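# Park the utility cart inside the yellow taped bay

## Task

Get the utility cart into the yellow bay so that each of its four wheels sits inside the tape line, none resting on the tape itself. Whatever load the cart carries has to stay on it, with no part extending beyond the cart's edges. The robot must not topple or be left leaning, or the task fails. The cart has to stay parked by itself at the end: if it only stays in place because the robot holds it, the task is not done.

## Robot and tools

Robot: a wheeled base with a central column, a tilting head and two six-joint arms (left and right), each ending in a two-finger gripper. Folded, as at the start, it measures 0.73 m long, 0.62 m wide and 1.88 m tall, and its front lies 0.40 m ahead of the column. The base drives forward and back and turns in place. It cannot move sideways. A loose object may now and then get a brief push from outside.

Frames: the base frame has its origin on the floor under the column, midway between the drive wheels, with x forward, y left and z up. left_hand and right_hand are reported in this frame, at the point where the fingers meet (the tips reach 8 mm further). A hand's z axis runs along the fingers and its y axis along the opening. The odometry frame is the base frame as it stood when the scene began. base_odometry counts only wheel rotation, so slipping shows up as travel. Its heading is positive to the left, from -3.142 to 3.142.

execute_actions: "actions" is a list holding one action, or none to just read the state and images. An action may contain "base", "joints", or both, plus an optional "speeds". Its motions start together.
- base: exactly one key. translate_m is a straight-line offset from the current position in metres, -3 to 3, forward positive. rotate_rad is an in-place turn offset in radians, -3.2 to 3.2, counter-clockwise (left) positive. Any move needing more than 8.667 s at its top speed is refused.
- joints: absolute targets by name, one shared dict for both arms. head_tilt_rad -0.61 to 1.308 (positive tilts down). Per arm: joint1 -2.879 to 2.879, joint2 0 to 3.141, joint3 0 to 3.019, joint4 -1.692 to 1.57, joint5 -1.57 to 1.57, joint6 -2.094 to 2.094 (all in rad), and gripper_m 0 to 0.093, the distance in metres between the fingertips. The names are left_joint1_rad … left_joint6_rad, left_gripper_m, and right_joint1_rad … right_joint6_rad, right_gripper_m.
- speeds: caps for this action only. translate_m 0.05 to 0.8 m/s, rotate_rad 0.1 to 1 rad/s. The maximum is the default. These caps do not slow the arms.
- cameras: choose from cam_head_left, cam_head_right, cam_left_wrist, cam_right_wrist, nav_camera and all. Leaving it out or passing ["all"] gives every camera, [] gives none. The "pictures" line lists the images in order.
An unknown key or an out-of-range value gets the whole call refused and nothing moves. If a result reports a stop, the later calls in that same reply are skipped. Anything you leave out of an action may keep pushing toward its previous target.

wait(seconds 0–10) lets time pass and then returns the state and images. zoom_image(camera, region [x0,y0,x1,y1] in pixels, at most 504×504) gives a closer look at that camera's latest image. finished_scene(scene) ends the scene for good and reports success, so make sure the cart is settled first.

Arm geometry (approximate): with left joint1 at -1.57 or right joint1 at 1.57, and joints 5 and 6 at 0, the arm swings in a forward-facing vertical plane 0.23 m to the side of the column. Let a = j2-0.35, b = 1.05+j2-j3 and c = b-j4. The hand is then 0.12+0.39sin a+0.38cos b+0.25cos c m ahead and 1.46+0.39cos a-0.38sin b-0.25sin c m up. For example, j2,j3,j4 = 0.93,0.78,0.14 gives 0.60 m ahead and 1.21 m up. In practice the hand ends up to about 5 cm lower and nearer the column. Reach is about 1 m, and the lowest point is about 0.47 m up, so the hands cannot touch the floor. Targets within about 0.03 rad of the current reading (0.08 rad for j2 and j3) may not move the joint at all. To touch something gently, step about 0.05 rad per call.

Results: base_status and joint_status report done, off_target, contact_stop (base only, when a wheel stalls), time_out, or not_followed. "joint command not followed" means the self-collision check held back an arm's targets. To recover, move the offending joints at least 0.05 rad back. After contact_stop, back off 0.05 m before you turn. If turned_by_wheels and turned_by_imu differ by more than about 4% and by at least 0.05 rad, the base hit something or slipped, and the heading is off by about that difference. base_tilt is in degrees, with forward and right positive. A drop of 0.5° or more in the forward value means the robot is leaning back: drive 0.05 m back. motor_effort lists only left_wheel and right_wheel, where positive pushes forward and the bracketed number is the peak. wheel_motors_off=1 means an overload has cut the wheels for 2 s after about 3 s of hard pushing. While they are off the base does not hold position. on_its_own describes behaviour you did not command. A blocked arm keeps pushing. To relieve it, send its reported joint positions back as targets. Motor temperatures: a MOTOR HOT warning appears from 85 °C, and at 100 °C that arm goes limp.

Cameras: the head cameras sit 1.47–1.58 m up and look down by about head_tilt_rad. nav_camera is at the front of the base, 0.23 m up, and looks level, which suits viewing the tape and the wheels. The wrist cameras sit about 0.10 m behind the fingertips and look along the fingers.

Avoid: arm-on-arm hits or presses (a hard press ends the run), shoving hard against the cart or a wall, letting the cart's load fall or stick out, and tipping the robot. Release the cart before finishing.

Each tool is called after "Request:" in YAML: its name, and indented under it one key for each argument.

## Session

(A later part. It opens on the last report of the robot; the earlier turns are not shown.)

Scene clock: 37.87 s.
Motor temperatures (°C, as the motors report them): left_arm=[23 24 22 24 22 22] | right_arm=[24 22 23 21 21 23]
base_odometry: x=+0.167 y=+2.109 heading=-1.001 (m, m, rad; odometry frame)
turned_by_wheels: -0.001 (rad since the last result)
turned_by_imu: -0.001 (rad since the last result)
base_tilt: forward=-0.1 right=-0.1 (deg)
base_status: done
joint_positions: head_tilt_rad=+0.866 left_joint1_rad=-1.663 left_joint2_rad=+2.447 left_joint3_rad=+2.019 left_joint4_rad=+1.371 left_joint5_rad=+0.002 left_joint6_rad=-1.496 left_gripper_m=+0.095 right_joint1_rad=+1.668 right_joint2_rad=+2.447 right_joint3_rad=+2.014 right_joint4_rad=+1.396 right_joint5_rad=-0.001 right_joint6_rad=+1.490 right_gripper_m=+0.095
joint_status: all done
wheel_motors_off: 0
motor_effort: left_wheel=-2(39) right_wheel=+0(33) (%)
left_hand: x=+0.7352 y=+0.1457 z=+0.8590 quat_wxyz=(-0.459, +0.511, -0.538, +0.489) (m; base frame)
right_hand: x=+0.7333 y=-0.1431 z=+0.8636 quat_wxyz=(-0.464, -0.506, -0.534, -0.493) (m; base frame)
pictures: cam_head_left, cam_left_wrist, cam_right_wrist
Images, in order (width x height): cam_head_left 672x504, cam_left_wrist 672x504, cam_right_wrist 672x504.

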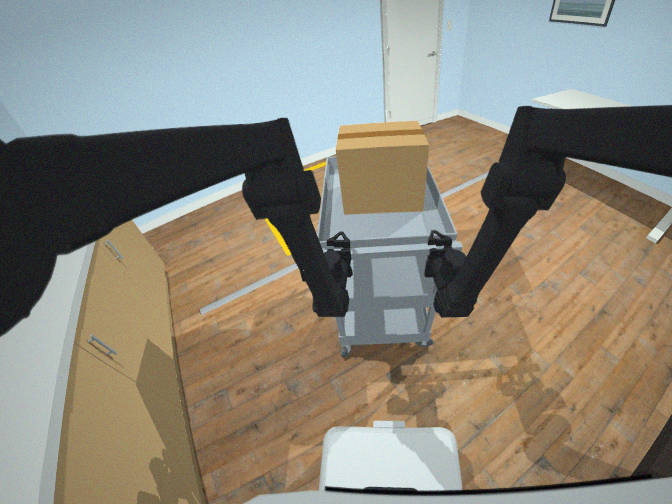

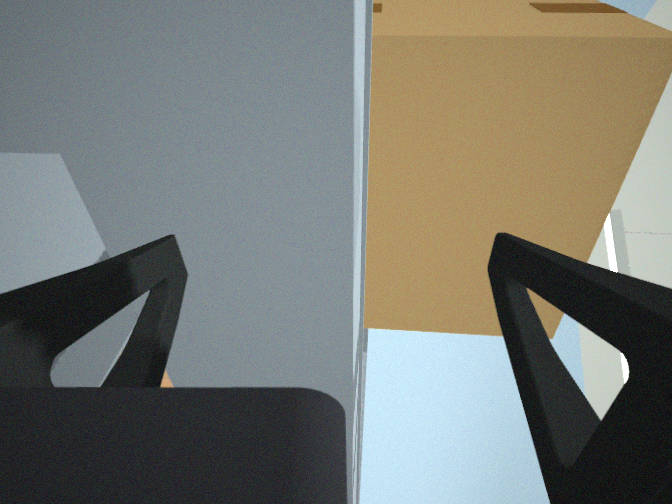

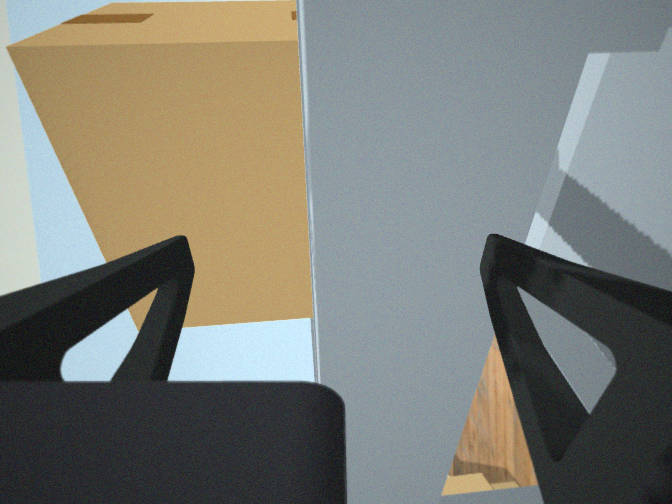

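Request:
execute_actions:
  actions:
    - {"base": {"translate_m": 0.025}, "speeds": {"translate_m": 0.06}, "joints": {"left_joint4_rad": 1.32, "right_joint4_rad": 1.345, "left_gripper_m": 0.06, "right_gripper_m": 0.06}}
  cameras: ["cam_left_wrist", "cam_right_wrist"]

Scene clock: 39.13 s.
Motor temperatures (°C, as the motors report them): left_arm=[23 24 22 24 22 22] | right_arm=[24 22 23 21 21 23]
base_odometry: x=+0.180 y=+2.088 heading=-1.002 (m, m, rad; odometry frame)
turned_by_wheels: +0.000 (rad since the last result)
turned_by_imu: +0.000 (rad since the last result)
base_tilt: forward=-0.1 right=+0.0 (deg)
base_status: done
joint_positions: head_tilt_rad=+0.866 left_joint1_rad=-1.663 left_joint2_rad=+2.458 left_joint3_rad=+2.006 left_joint4_rad=+1.331 left_joint5_rad=+0.002 left_joint6_rad=-1.496 left_gripper_m=+0.060 right_joint1_rad=+1.668 right_joint2_rad=+2.448 right_joint3_rad=+2.014 right_joint4_rad=+1.362 right_joint5_rad=-0.001 right_joint6_rad=+1.490 right_gripper_m=+0.060
joint_status: all done
wheel_motors_off: 0
motor_effort: left_wheel=+0(39) right_wheel=+2(33) (%)
left_hand: x=+0.7214 y=+0.1447 z=+0.8389 quat_wxyz=(-0.441, +0.525, -0.554, +0.472) (m; base frame)
right_hand: x=+0.7320 y=-0.1424 z=+0.8549 quat_wxyz=(-0.455, -0.513, -0.543, -0.485) (m; base frame)
pictures: cam_left_wrist, cam_right_wrist
Images, in order (width x height): cam_left_wrist 672x504, cam_right_wrist 672x504.

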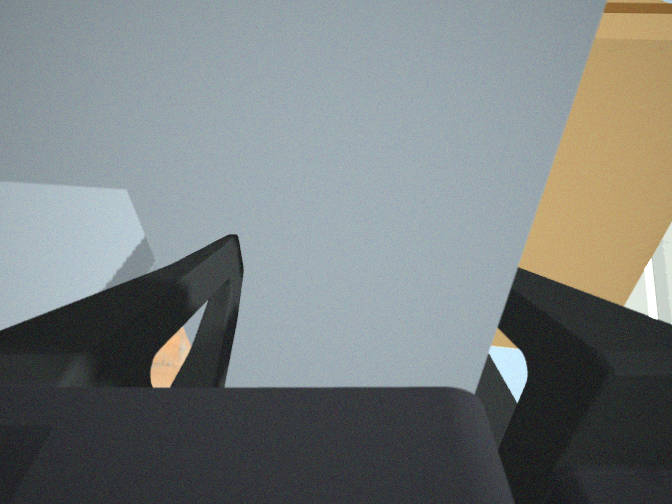

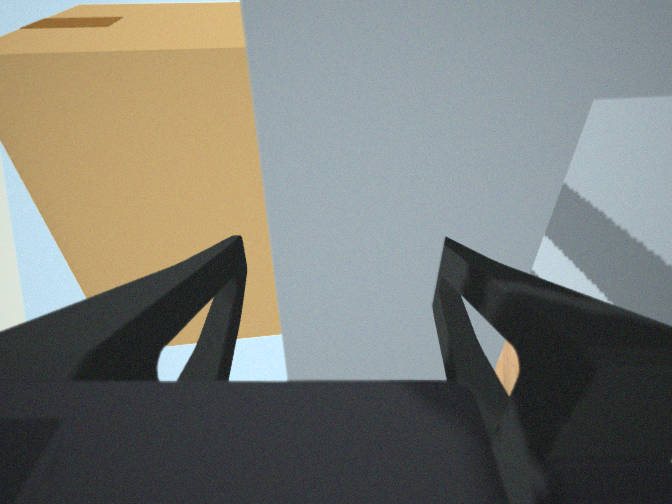

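Request:
execute_actions:
  actions:
    - {"joints": {"left_joint4_rad": 1.36, "left_gripper_m": 0.0, "right_gripper_m": 0.0}}
  cameras: ["cam_head_left", "cam_head_right", "cam_left_wrist", "cam_right_wrist"]

Scene clock: 39.87 s.
Motor temperatures (°C, as the motors report them): left_arm=[23 24 22 24 22 22] | right_arm=[24 22 23 21 21 23]
base_odometry: x=+0.180 y=+2.088 heading=-1.002 (m, m, rad; odometry frame)
turned_by_wheels: +0.000 (rad since the last result)
turned_by_imu: +0.000 (rad since the last result)
base_tilt: forward=-0.1 right=+0.1 (deg)
base_status: not commanded
joint_positions: head_tilt_rad=+0.866 left_joint1_rad=-1.665 left_joint2_rad=+2.460 left_joint3_rad=+2.003 left_joint4_rad=+1.397 left_joint5_rad=+0.003 left_joint6_rad=-1.511 left_gripper_m=+0.028 right_joint1_rad=+1.668 right_joint2_rad=+2.449 right_joint3_rad=+2.016 right_joint4_rad=+1.359 right_joint5_rad=-0.001 right_joint6_rad=+1.488 right_gripper_m=+0.024
joint_status: left_gripper_m off_target (ended at +0.028, target +0.000); right_gripper_m off_target (ended at +0.024, target +0.000); the others done
wheel_motors_off: 0
motor_effort: left_wheel=-1(7) right_wheel=+4(7) (%)
left_hand: x=+0.7211 y=+0.1440 z=+0.8531 quat_wxyz=(-0.453, +0.516, -0.535, +0.492) (m; base frame)
right_hand: x=+0.7323 y=-0.1424 z=+0.8543 quat_wxyz=(-0.455, -0.513, -0.544, -0.484) (m; base frame)
pictures: cam_head_left, cam_head_right, cam_left_wrist, cam_right_wrist
Images, in order (width x height): cam_head_left 672x504, cam_head_right 672x504, cam_left_wrist 672x504, cam_right_wrist 672x504.

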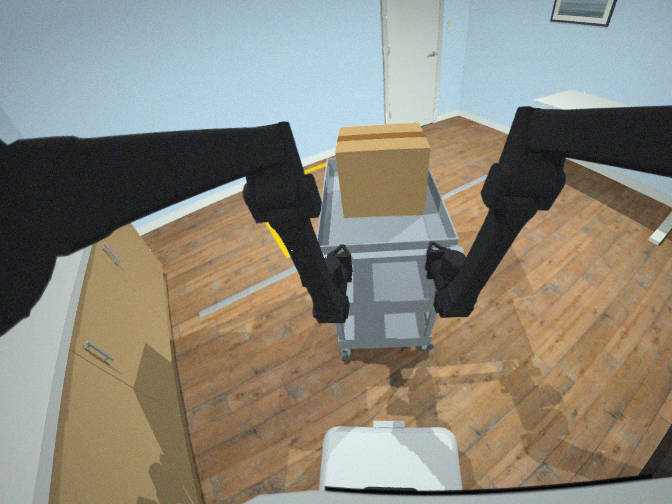

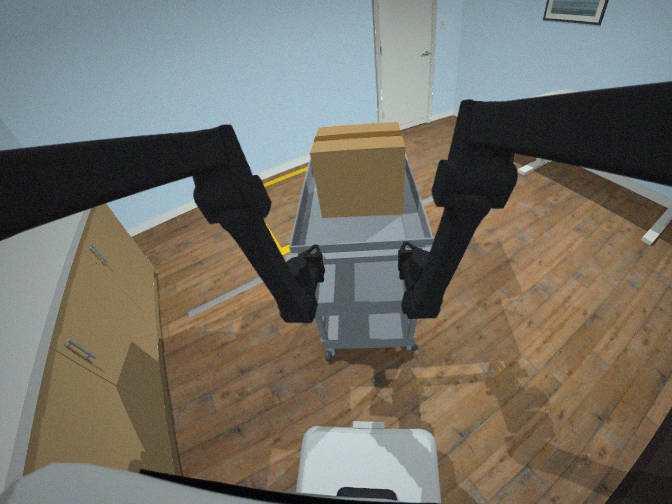

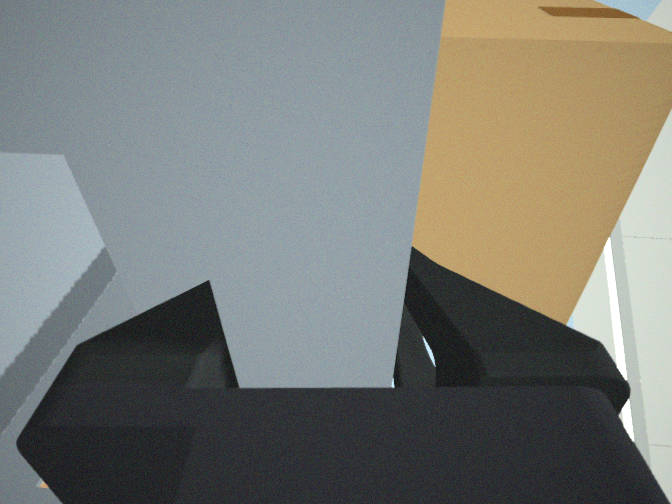

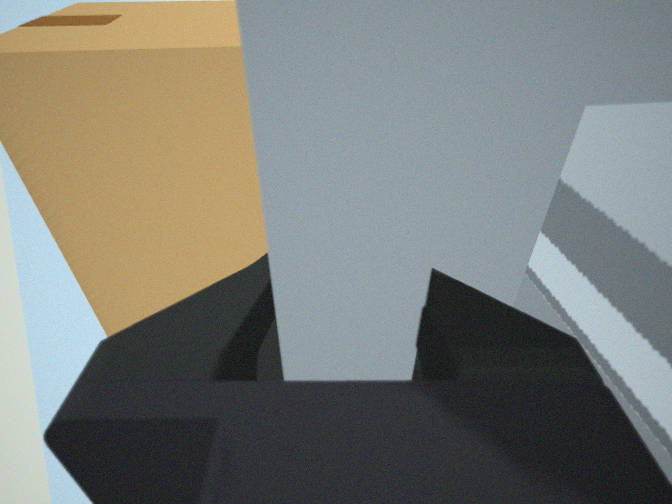

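Request:
zoom_image:
  camera: "cam_head_right"
  region: [180, 150, 340, 330]

Request:
zoom_image:
  camera: "cam_head_left"
  region: [190, 150, 350, 330]

Region (180, 150, 340, 330) of cam_head_right's 672x504 image, scaled by 2.800, with more detail than that image has.

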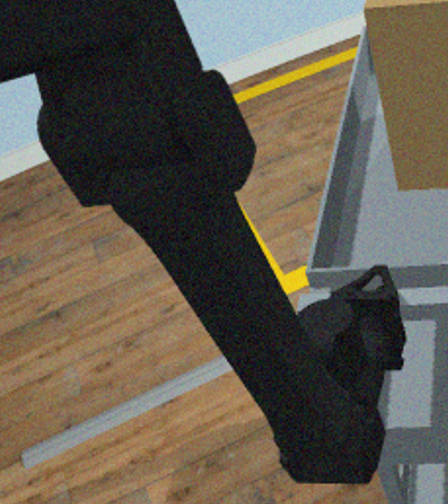

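Region (190, 150, 350, 330) of cam_head_left's 672x504 image, scaled by 2.800, with more detail than that image has.

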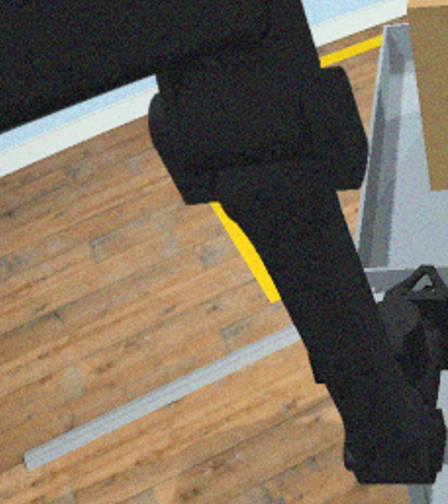

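Request:
execute_actions:
  actions:
    - {"base": {"rotate_rad": 0.21}, "speeds": {"rotate_rad": 0.2}}
  cameras: ["cam_head_left", "cam_head_right", "nav_camera"]

Scene clock: 44.10 s.
Motor temperatures (°C, as the motors report them): left_arm=[23 24 22 24 22 22] | right_arm=[24 22 23 21 22 23]
base_odometry: x=+0.181 y=+2.088 heading=-0.793 (m, m, rad; odometry frame)
turned_by_wheels: +0.208 (rad since the last result)
turned_by_imu: +0.193 (rad since the last result)
base_tilt: forward=-0.1 right=+0.1 (deg)
base_status: done
joint_positions: head_tilt_rad=+0.866 left_joint1_rad=-1.670 left_joint2_rad=+2.461 left_joint3_rad=+2.026 left_joint4_rad=+1.371 left_joint5_rad=+0.010 left_joint6_rad=-1.508 left_gripper_m=+0.029 right_joint1_rad=+1.661 right_joint2_rad=+2.457 right_joint3_rad=+2.040 right_joint4_rad=+1.353 right_joint5_rad=-0.003 right_joint6_rad=+1.493 right_gripper_m=+0.024
joint_status: not commanded
wheel_motors_off: 0
motor_effort: left_wheel=-1(83) right_wheel=-2(47) (%)
left_hand: x=+0.7291 y=+0.1384 z=+0.8530 quat_wxyz=(-0.450, +0.515, -0.538, +0.494) (m; base frame)
right_hand: x=+0.7371 y=-0.1477 z=+0.8540 quat_wxyz=(-0.458, -0.512, -0.541, -0.486) (m; base frame)
pictures: cam_head_left, cam_head_right, nav_camera
Images, in order (width x height): cam_head_left 672x504, cam_head_right 672x504, nav_camera 672x504.

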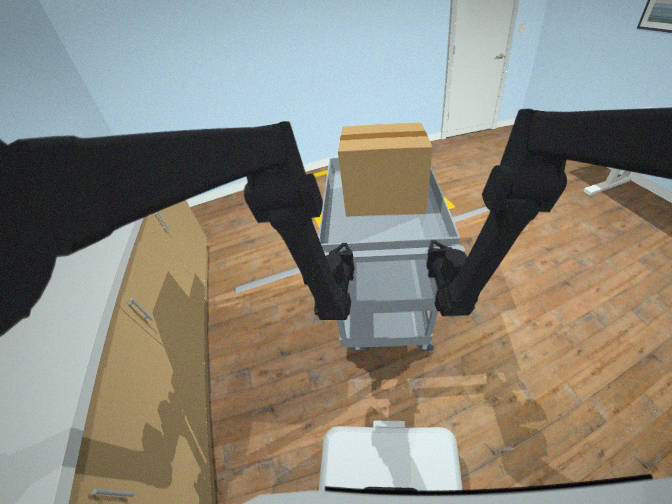

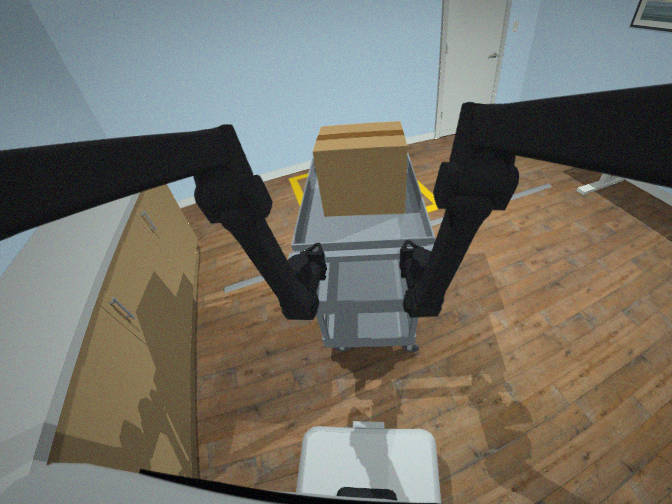

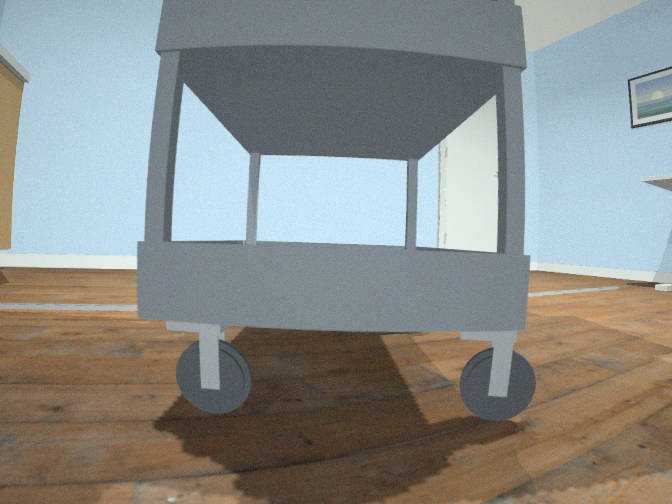

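Request:
zoom_image:
  camera: "cam_head_left"
  region: [400, 160, 500, 240]

Request:
zoom_image:
  camera: "cam_head_right"
  region: [260, 150, 460, 250]

Region (400, 160, 500, 240) of cam_head_left's 672x504 image, scaled by 5.040, with more detail than that image has; it fills the top 403 rows of this view, and the rest is white.

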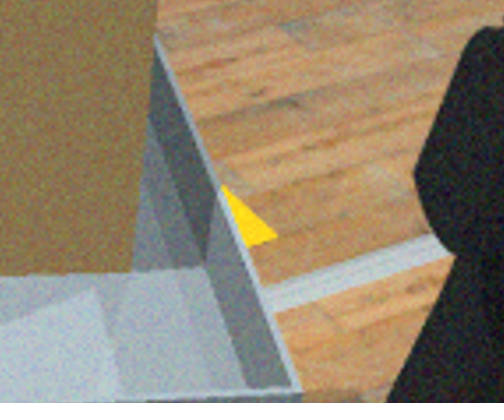

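Region (260, 150, 460, 250) of cam_head_right's 672x504 image, scaled by 2.520, with more detail than that image has.

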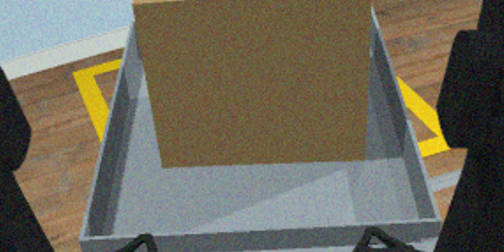

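Request:
execute_actions:
  actions:
    - {"base": {"translate_m": 1.33}, "speeds": {"translate_m": 0.28}}
  cameras: ["cam_head_left", "cam_head_right", "nav_camera"]

Scene clock: 52.97 s.
Motor temperatures (°C, as the motors report them): left_arm=[23 25 22 24 23 22] | right_arm=[24 22 23 21 22 23]
base_odometry: x=+1.105 y=+1.149 heading=-0.804 (m, m, rad; odometry frame)
turned_by_wheels: -0.011 (rad since the last result)
turned_by_imu: +0.037 (rad since the last result)
base_tilt: forward=-0.1 right=+0.4 (deg)
base_status: translate_m off_target (by the wheels' count: +1.318 of +1.330)
joint_positions: head_tilt_rad=+0.866 left_joint1_rad=-1.690 left_joint2_rad=+2.476 left_joint3_rad=+2.047 left_joint4_rad=+1.363 left_joint5_rad=+0.035 left_joint6_rad=-1.491 left_gripper_m=+0.027 right_joint1_rad=+1.640 right_joint2_rad=+2.452 right_joint3_rad=+2.020 right_joint4_rad=+1.366 right_joint5_rad=+0.027 right_joint6_rad=+1.509 right_gripper_m=+0.024
joint_status: not commanded
wheel_motors_off: 0
motor_effort: left_wheel=+30(74) right_wheel=+35(52) (%)
left_hand: x=+0.7271 y=+0.1168 z=+0.8499 quat_wxyz=(-0.440, +0.505, -0.546, +0.503) (m; base frame)
right_hand: x=+0.7337 y=-0.1712 z=+0.8536 quat_wxyz=(-0.469, -0.523, -0.532, -0.473) (m; base frame)
pictures: cam_head_left, cam_head_right, nav_camera
Images, in order (width x height): cam_head_left 672x504, cam_head_right 672x504, nav_camera 672x504.

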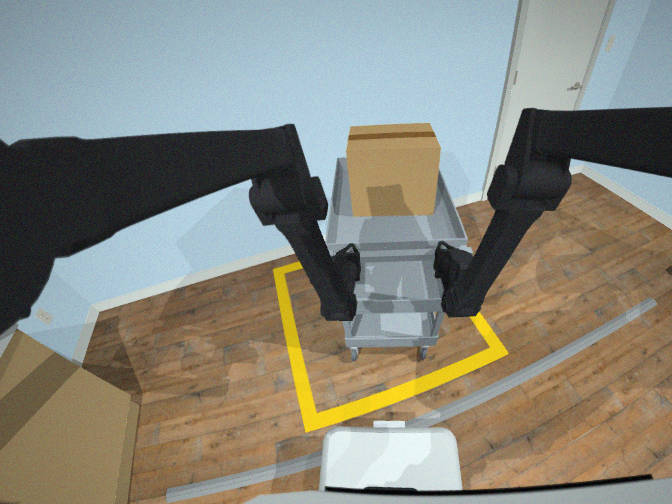

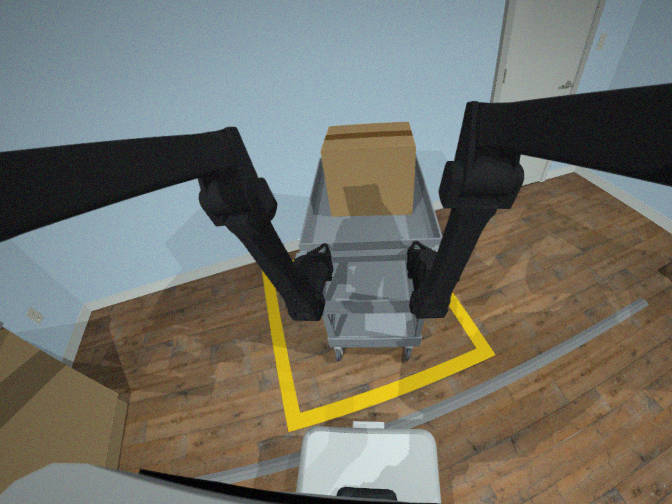

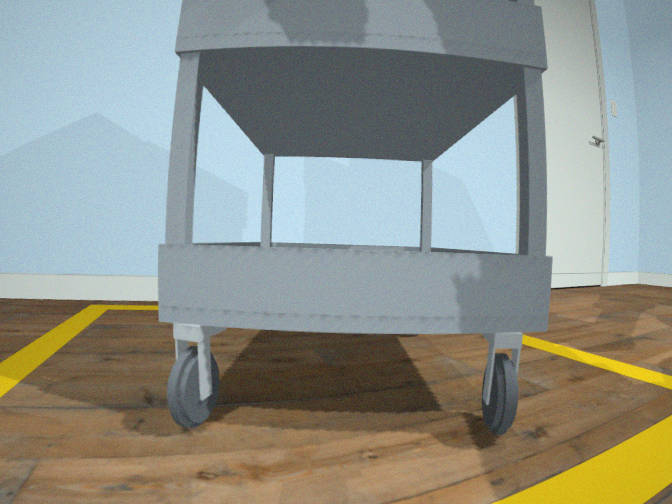

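Request:
zoom_image:
  camera: "cam_head_left"
  region: [260, 250, 520, 440]

Region (260, 250, 520, 440) of cam_head_left's 672x504 image, scaled by 1.938, with more detail than that image has; it fills the top 368 rows of this view, and the rest is white.

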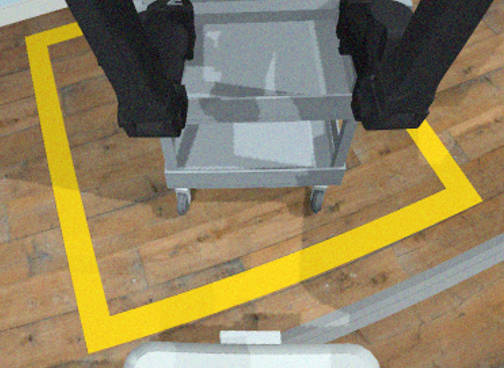

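Request:
execute_actions:
  actions:
    - {"joints": {"left_joint2_rad": 2.48, "left_joint3_rad": 2.21, "left_joint4_rad": 1.20, "right_joint2_rad": 2.48, "right_joint3_rad": 2.21, "right_joint4_rad": 1.20}}
  cameras: ["cam_head_left", "nav_camera"]

Scene clock: 54.97 s.
Motor temperatures (°C, as the motors report them): left_arm=[23 25 22 24 23 22] | right_arm=[24 22 23 21 22 23]
base_odometry: x=+1.105 y=+1.149 heading=-0.804 (m, m, rad; odometry frame)
turned_by_wheels: +0.000 (rad since the last result)
turned_by_imu: +0.000 (rad since the last result)
base_tilt: forward=-0.2 right=+0.5 (deg)
base_status: not commanded
joint_positions: head_tilt_rad=+0.866 left_joint1_rad=-1.689 left_joint2_rad=+2.498 left_joint3_rad=+2.219 left_joint4_rad=+1.207 left_joint5_rad=+0.036 left_joint6_rad=-1.492 left_gripper_m=+0.027 right_joint1_rad=+1.636 right_joint2_rad=+2.480 right_joint3_rad=+2.197 right_joint4_rad=+1.224 right_joint5_rad=+0.026 right_joint6_rad=+1.513 right_gripper_m=+0.024
joint_status: all done
wheel_motors_off: 0
on_its_own: left_wheel is at rest, and its effort (+52) is outside its rest range (-35 to +35)
motor_effort: left_wheel=+52(50) right_wheel=+33(44) (%)
left_hand: x=+0.7787 y=+0.1147 z=+0.8512 quat_wxyz=(-0.439, +0.506, -0.547, +0.502) (m; base frame)
right_hand: x=+0.7841 y=-0.1728 z=+0.8551 quat_wxyz=(-0.471, -0.522, -0.530, -0.475) (m; base frame)
pictures: cam_head_left, nav_camera
Images, in order (width x height): cam_head_left 672x504, nav_camera 672x504.

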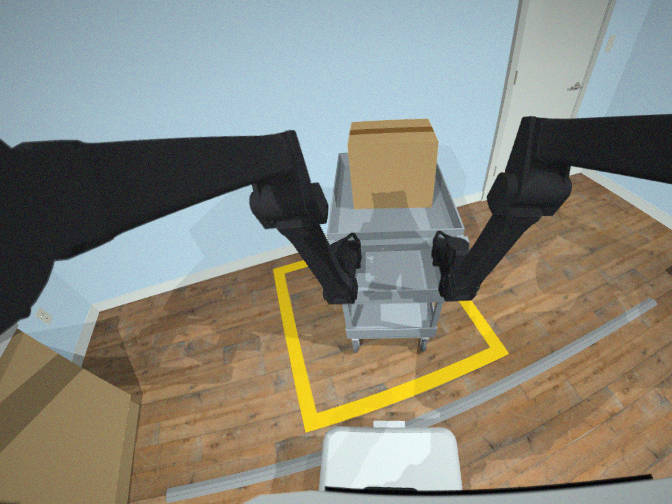

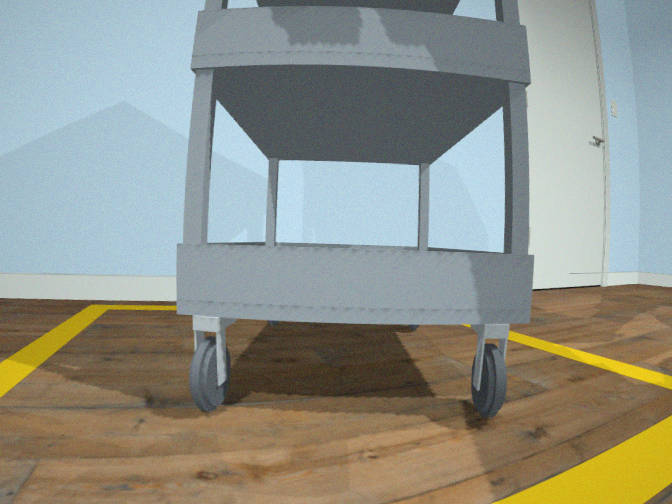

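Cart moved forward about 5 cm. Now release the grippers.

Request:
execute_actions:
  actions:
    - {"joints": {"left_gripper_m": 0.093, "right_gripper_m": 0.093}}
  cameras: ["cam_left_wrist", "cam_right_wrist"]

Request:
execute_actions:
  actions:
    - {"base": {"translate_m": -0.3}}
  cameras: ["cam_head_left", "cam_head_right", "nav_camera"]

Scene clock: 55.93 s.
Motor temperatures (°C, as the motors report them): left_arm=[23 25 22 24 23 22] | right_arm=[24 22 23 21 22 23]
base_odometry: x=+1.105 y=+1.149 heading=-0.804 (m, m, rad; odometry frame)
turned_by_wheels: +0.000 (rad since the last result)
turned_by_imu: +0.000 (rad since the last result)
base_tilt: forward=-0.2 right=+0.3 (deg)
base_status: not commanded
joint_positions: head_tilt_rad=+0.866 left_joint1_rad=-1.683 left_joint2_rad=+2.497 left_joint3_rad=+2.212 left_joint4_rad=+1.207 left_joint5_rad=+0.004 left_joint6_rad=-1.491 left_gripper_m=+0.093 right_joint1_rad=+1.663 right_joint2_rad=+2.481 right_joint3_rad=+2.197 right_joint4_rad=+1.219 right_joint5_rad=+0.002 right_joint6_rad=+1.493 right_gripper_m=+0.093
joint_status: all done
wheel_motors_off: 0
on_its_own: left_wheel is at rest, and its effort (+54) is outside its rest range (-35 to +35)
motor_effort: left_wheel=+54(54) right_wheel=+28(34) (%)
left_hand: x=+0.7770 y=+0.1250 z=+0.8482 quat_wxyz=(-0.447, +0.515, -0.543, +0.490) (m; base frame)
right_hand: x=+0.7825 y=-0.1449 z=+0.8553 quat_wxyz=(-0.458, -0.513, -0.540, -0.485) (m; base frame)
pictures: cam_left_wrist, cam_right_wrist
Images, in order (width x height): cam_left_wrist 672x504, cam_right_wrist 672x504.

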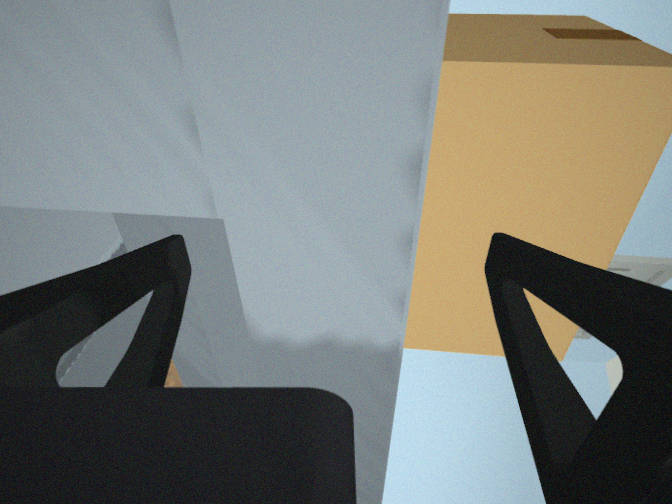

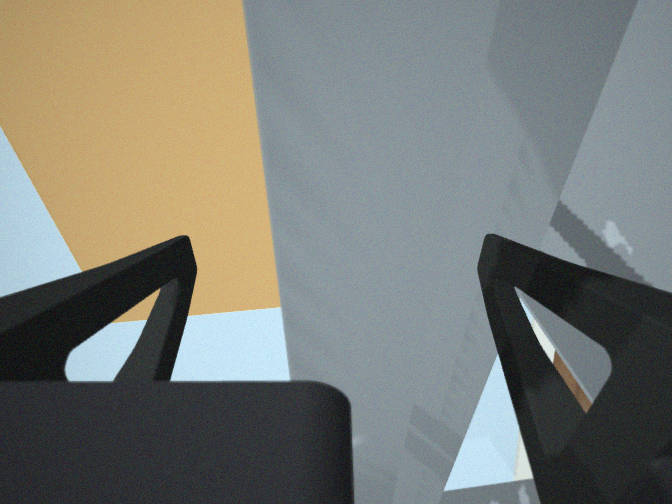

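Scene clock: 57.90 s.
Motor temperatures (°C, as the motors report them): left_arm=[23 26 22 24 23 22] | right_arm=[24 23 23 21 22 23]
base_odometry: x=+0.897 y=+1.365 heading=-0.802 (m, m, rad; odometry frame)
turned_by_wheels: +0.001 (rad since the last result)
turned_by_imu: +0.000 (rad since the last result)
base_tilt: forward=+0.0 right=+0.1 (deg)
base_status: done
joint_positions: head_tilt_rad=+0.866 left_joint1_rad=-1.671 left_joint2_rad=+2.491 left_joint3_rad=+2.209 left_joint4_rad=+1.207 left_joint5_rad=+0.003 left_joint6_rad=-1.491 left_gripper_m=+0.093 right_joint1_rad=+1.666 right_joint2_rad=+2.481 right_joint3_rad=+2.197 right_joint4_rad=+1.218 right_joint5_rad=+0.001 right_joint6_rad=+1.493 right_gripper_m=+0.093
joint_status: not commanded
wheel_motors_off: 0
motor_effort: left_wheel=+0(77) right_wheel=-2(41) (%)
left_hand: x=+0.7800 y=+0.1360 z=+0.8500 quat_wxyz=(-0.452, +0.514, -0.543, +0.486) (m; base frame)
right_hand: x=+0.7819 y=-0.1421 z=+0.8547 quat_wxyz=(-0.457, -0.514, -0.540, -0.486) (m; base frame)
pictures: cam_head_left, cam_head_right, nav_camera
Images, in order (width x height): cam_head_left 672x504, cam_head_right 672x504, nav_camera 672x504.

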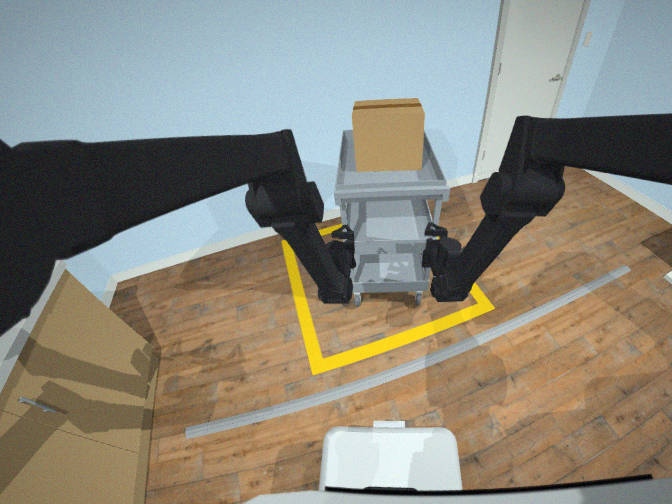

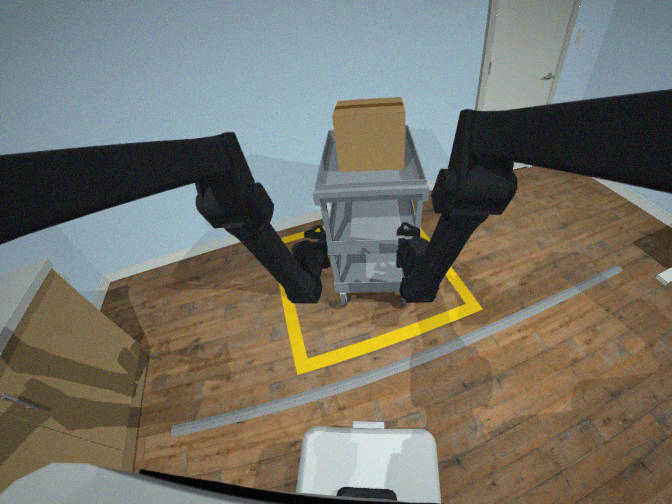

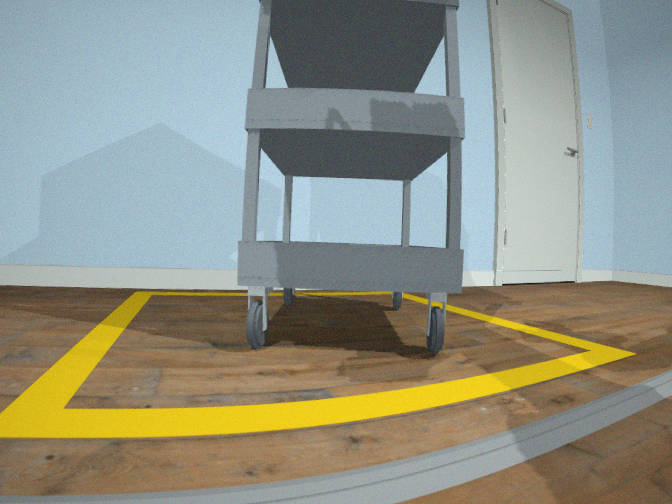

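Request:
zoom_image:
  camera: "nav_camera"
  region: [230, 270, 480, 370]

Region (230, 270, 480, 370) of nav_camera's 672x504 image, scaled by 2.016, with more detail than that image has; it fills the top 202 rows of this view, and the rest is white.

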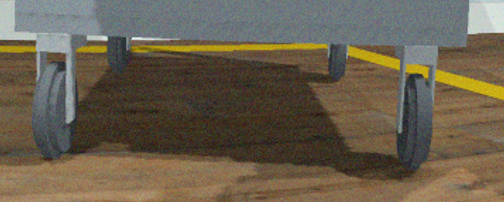

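All four wheels sit clearly inside the tape, the box is still inside the tray, and the robot is detached and level.

Request:
finished_scene:
  scene: 1

The scene is finished: the task was done.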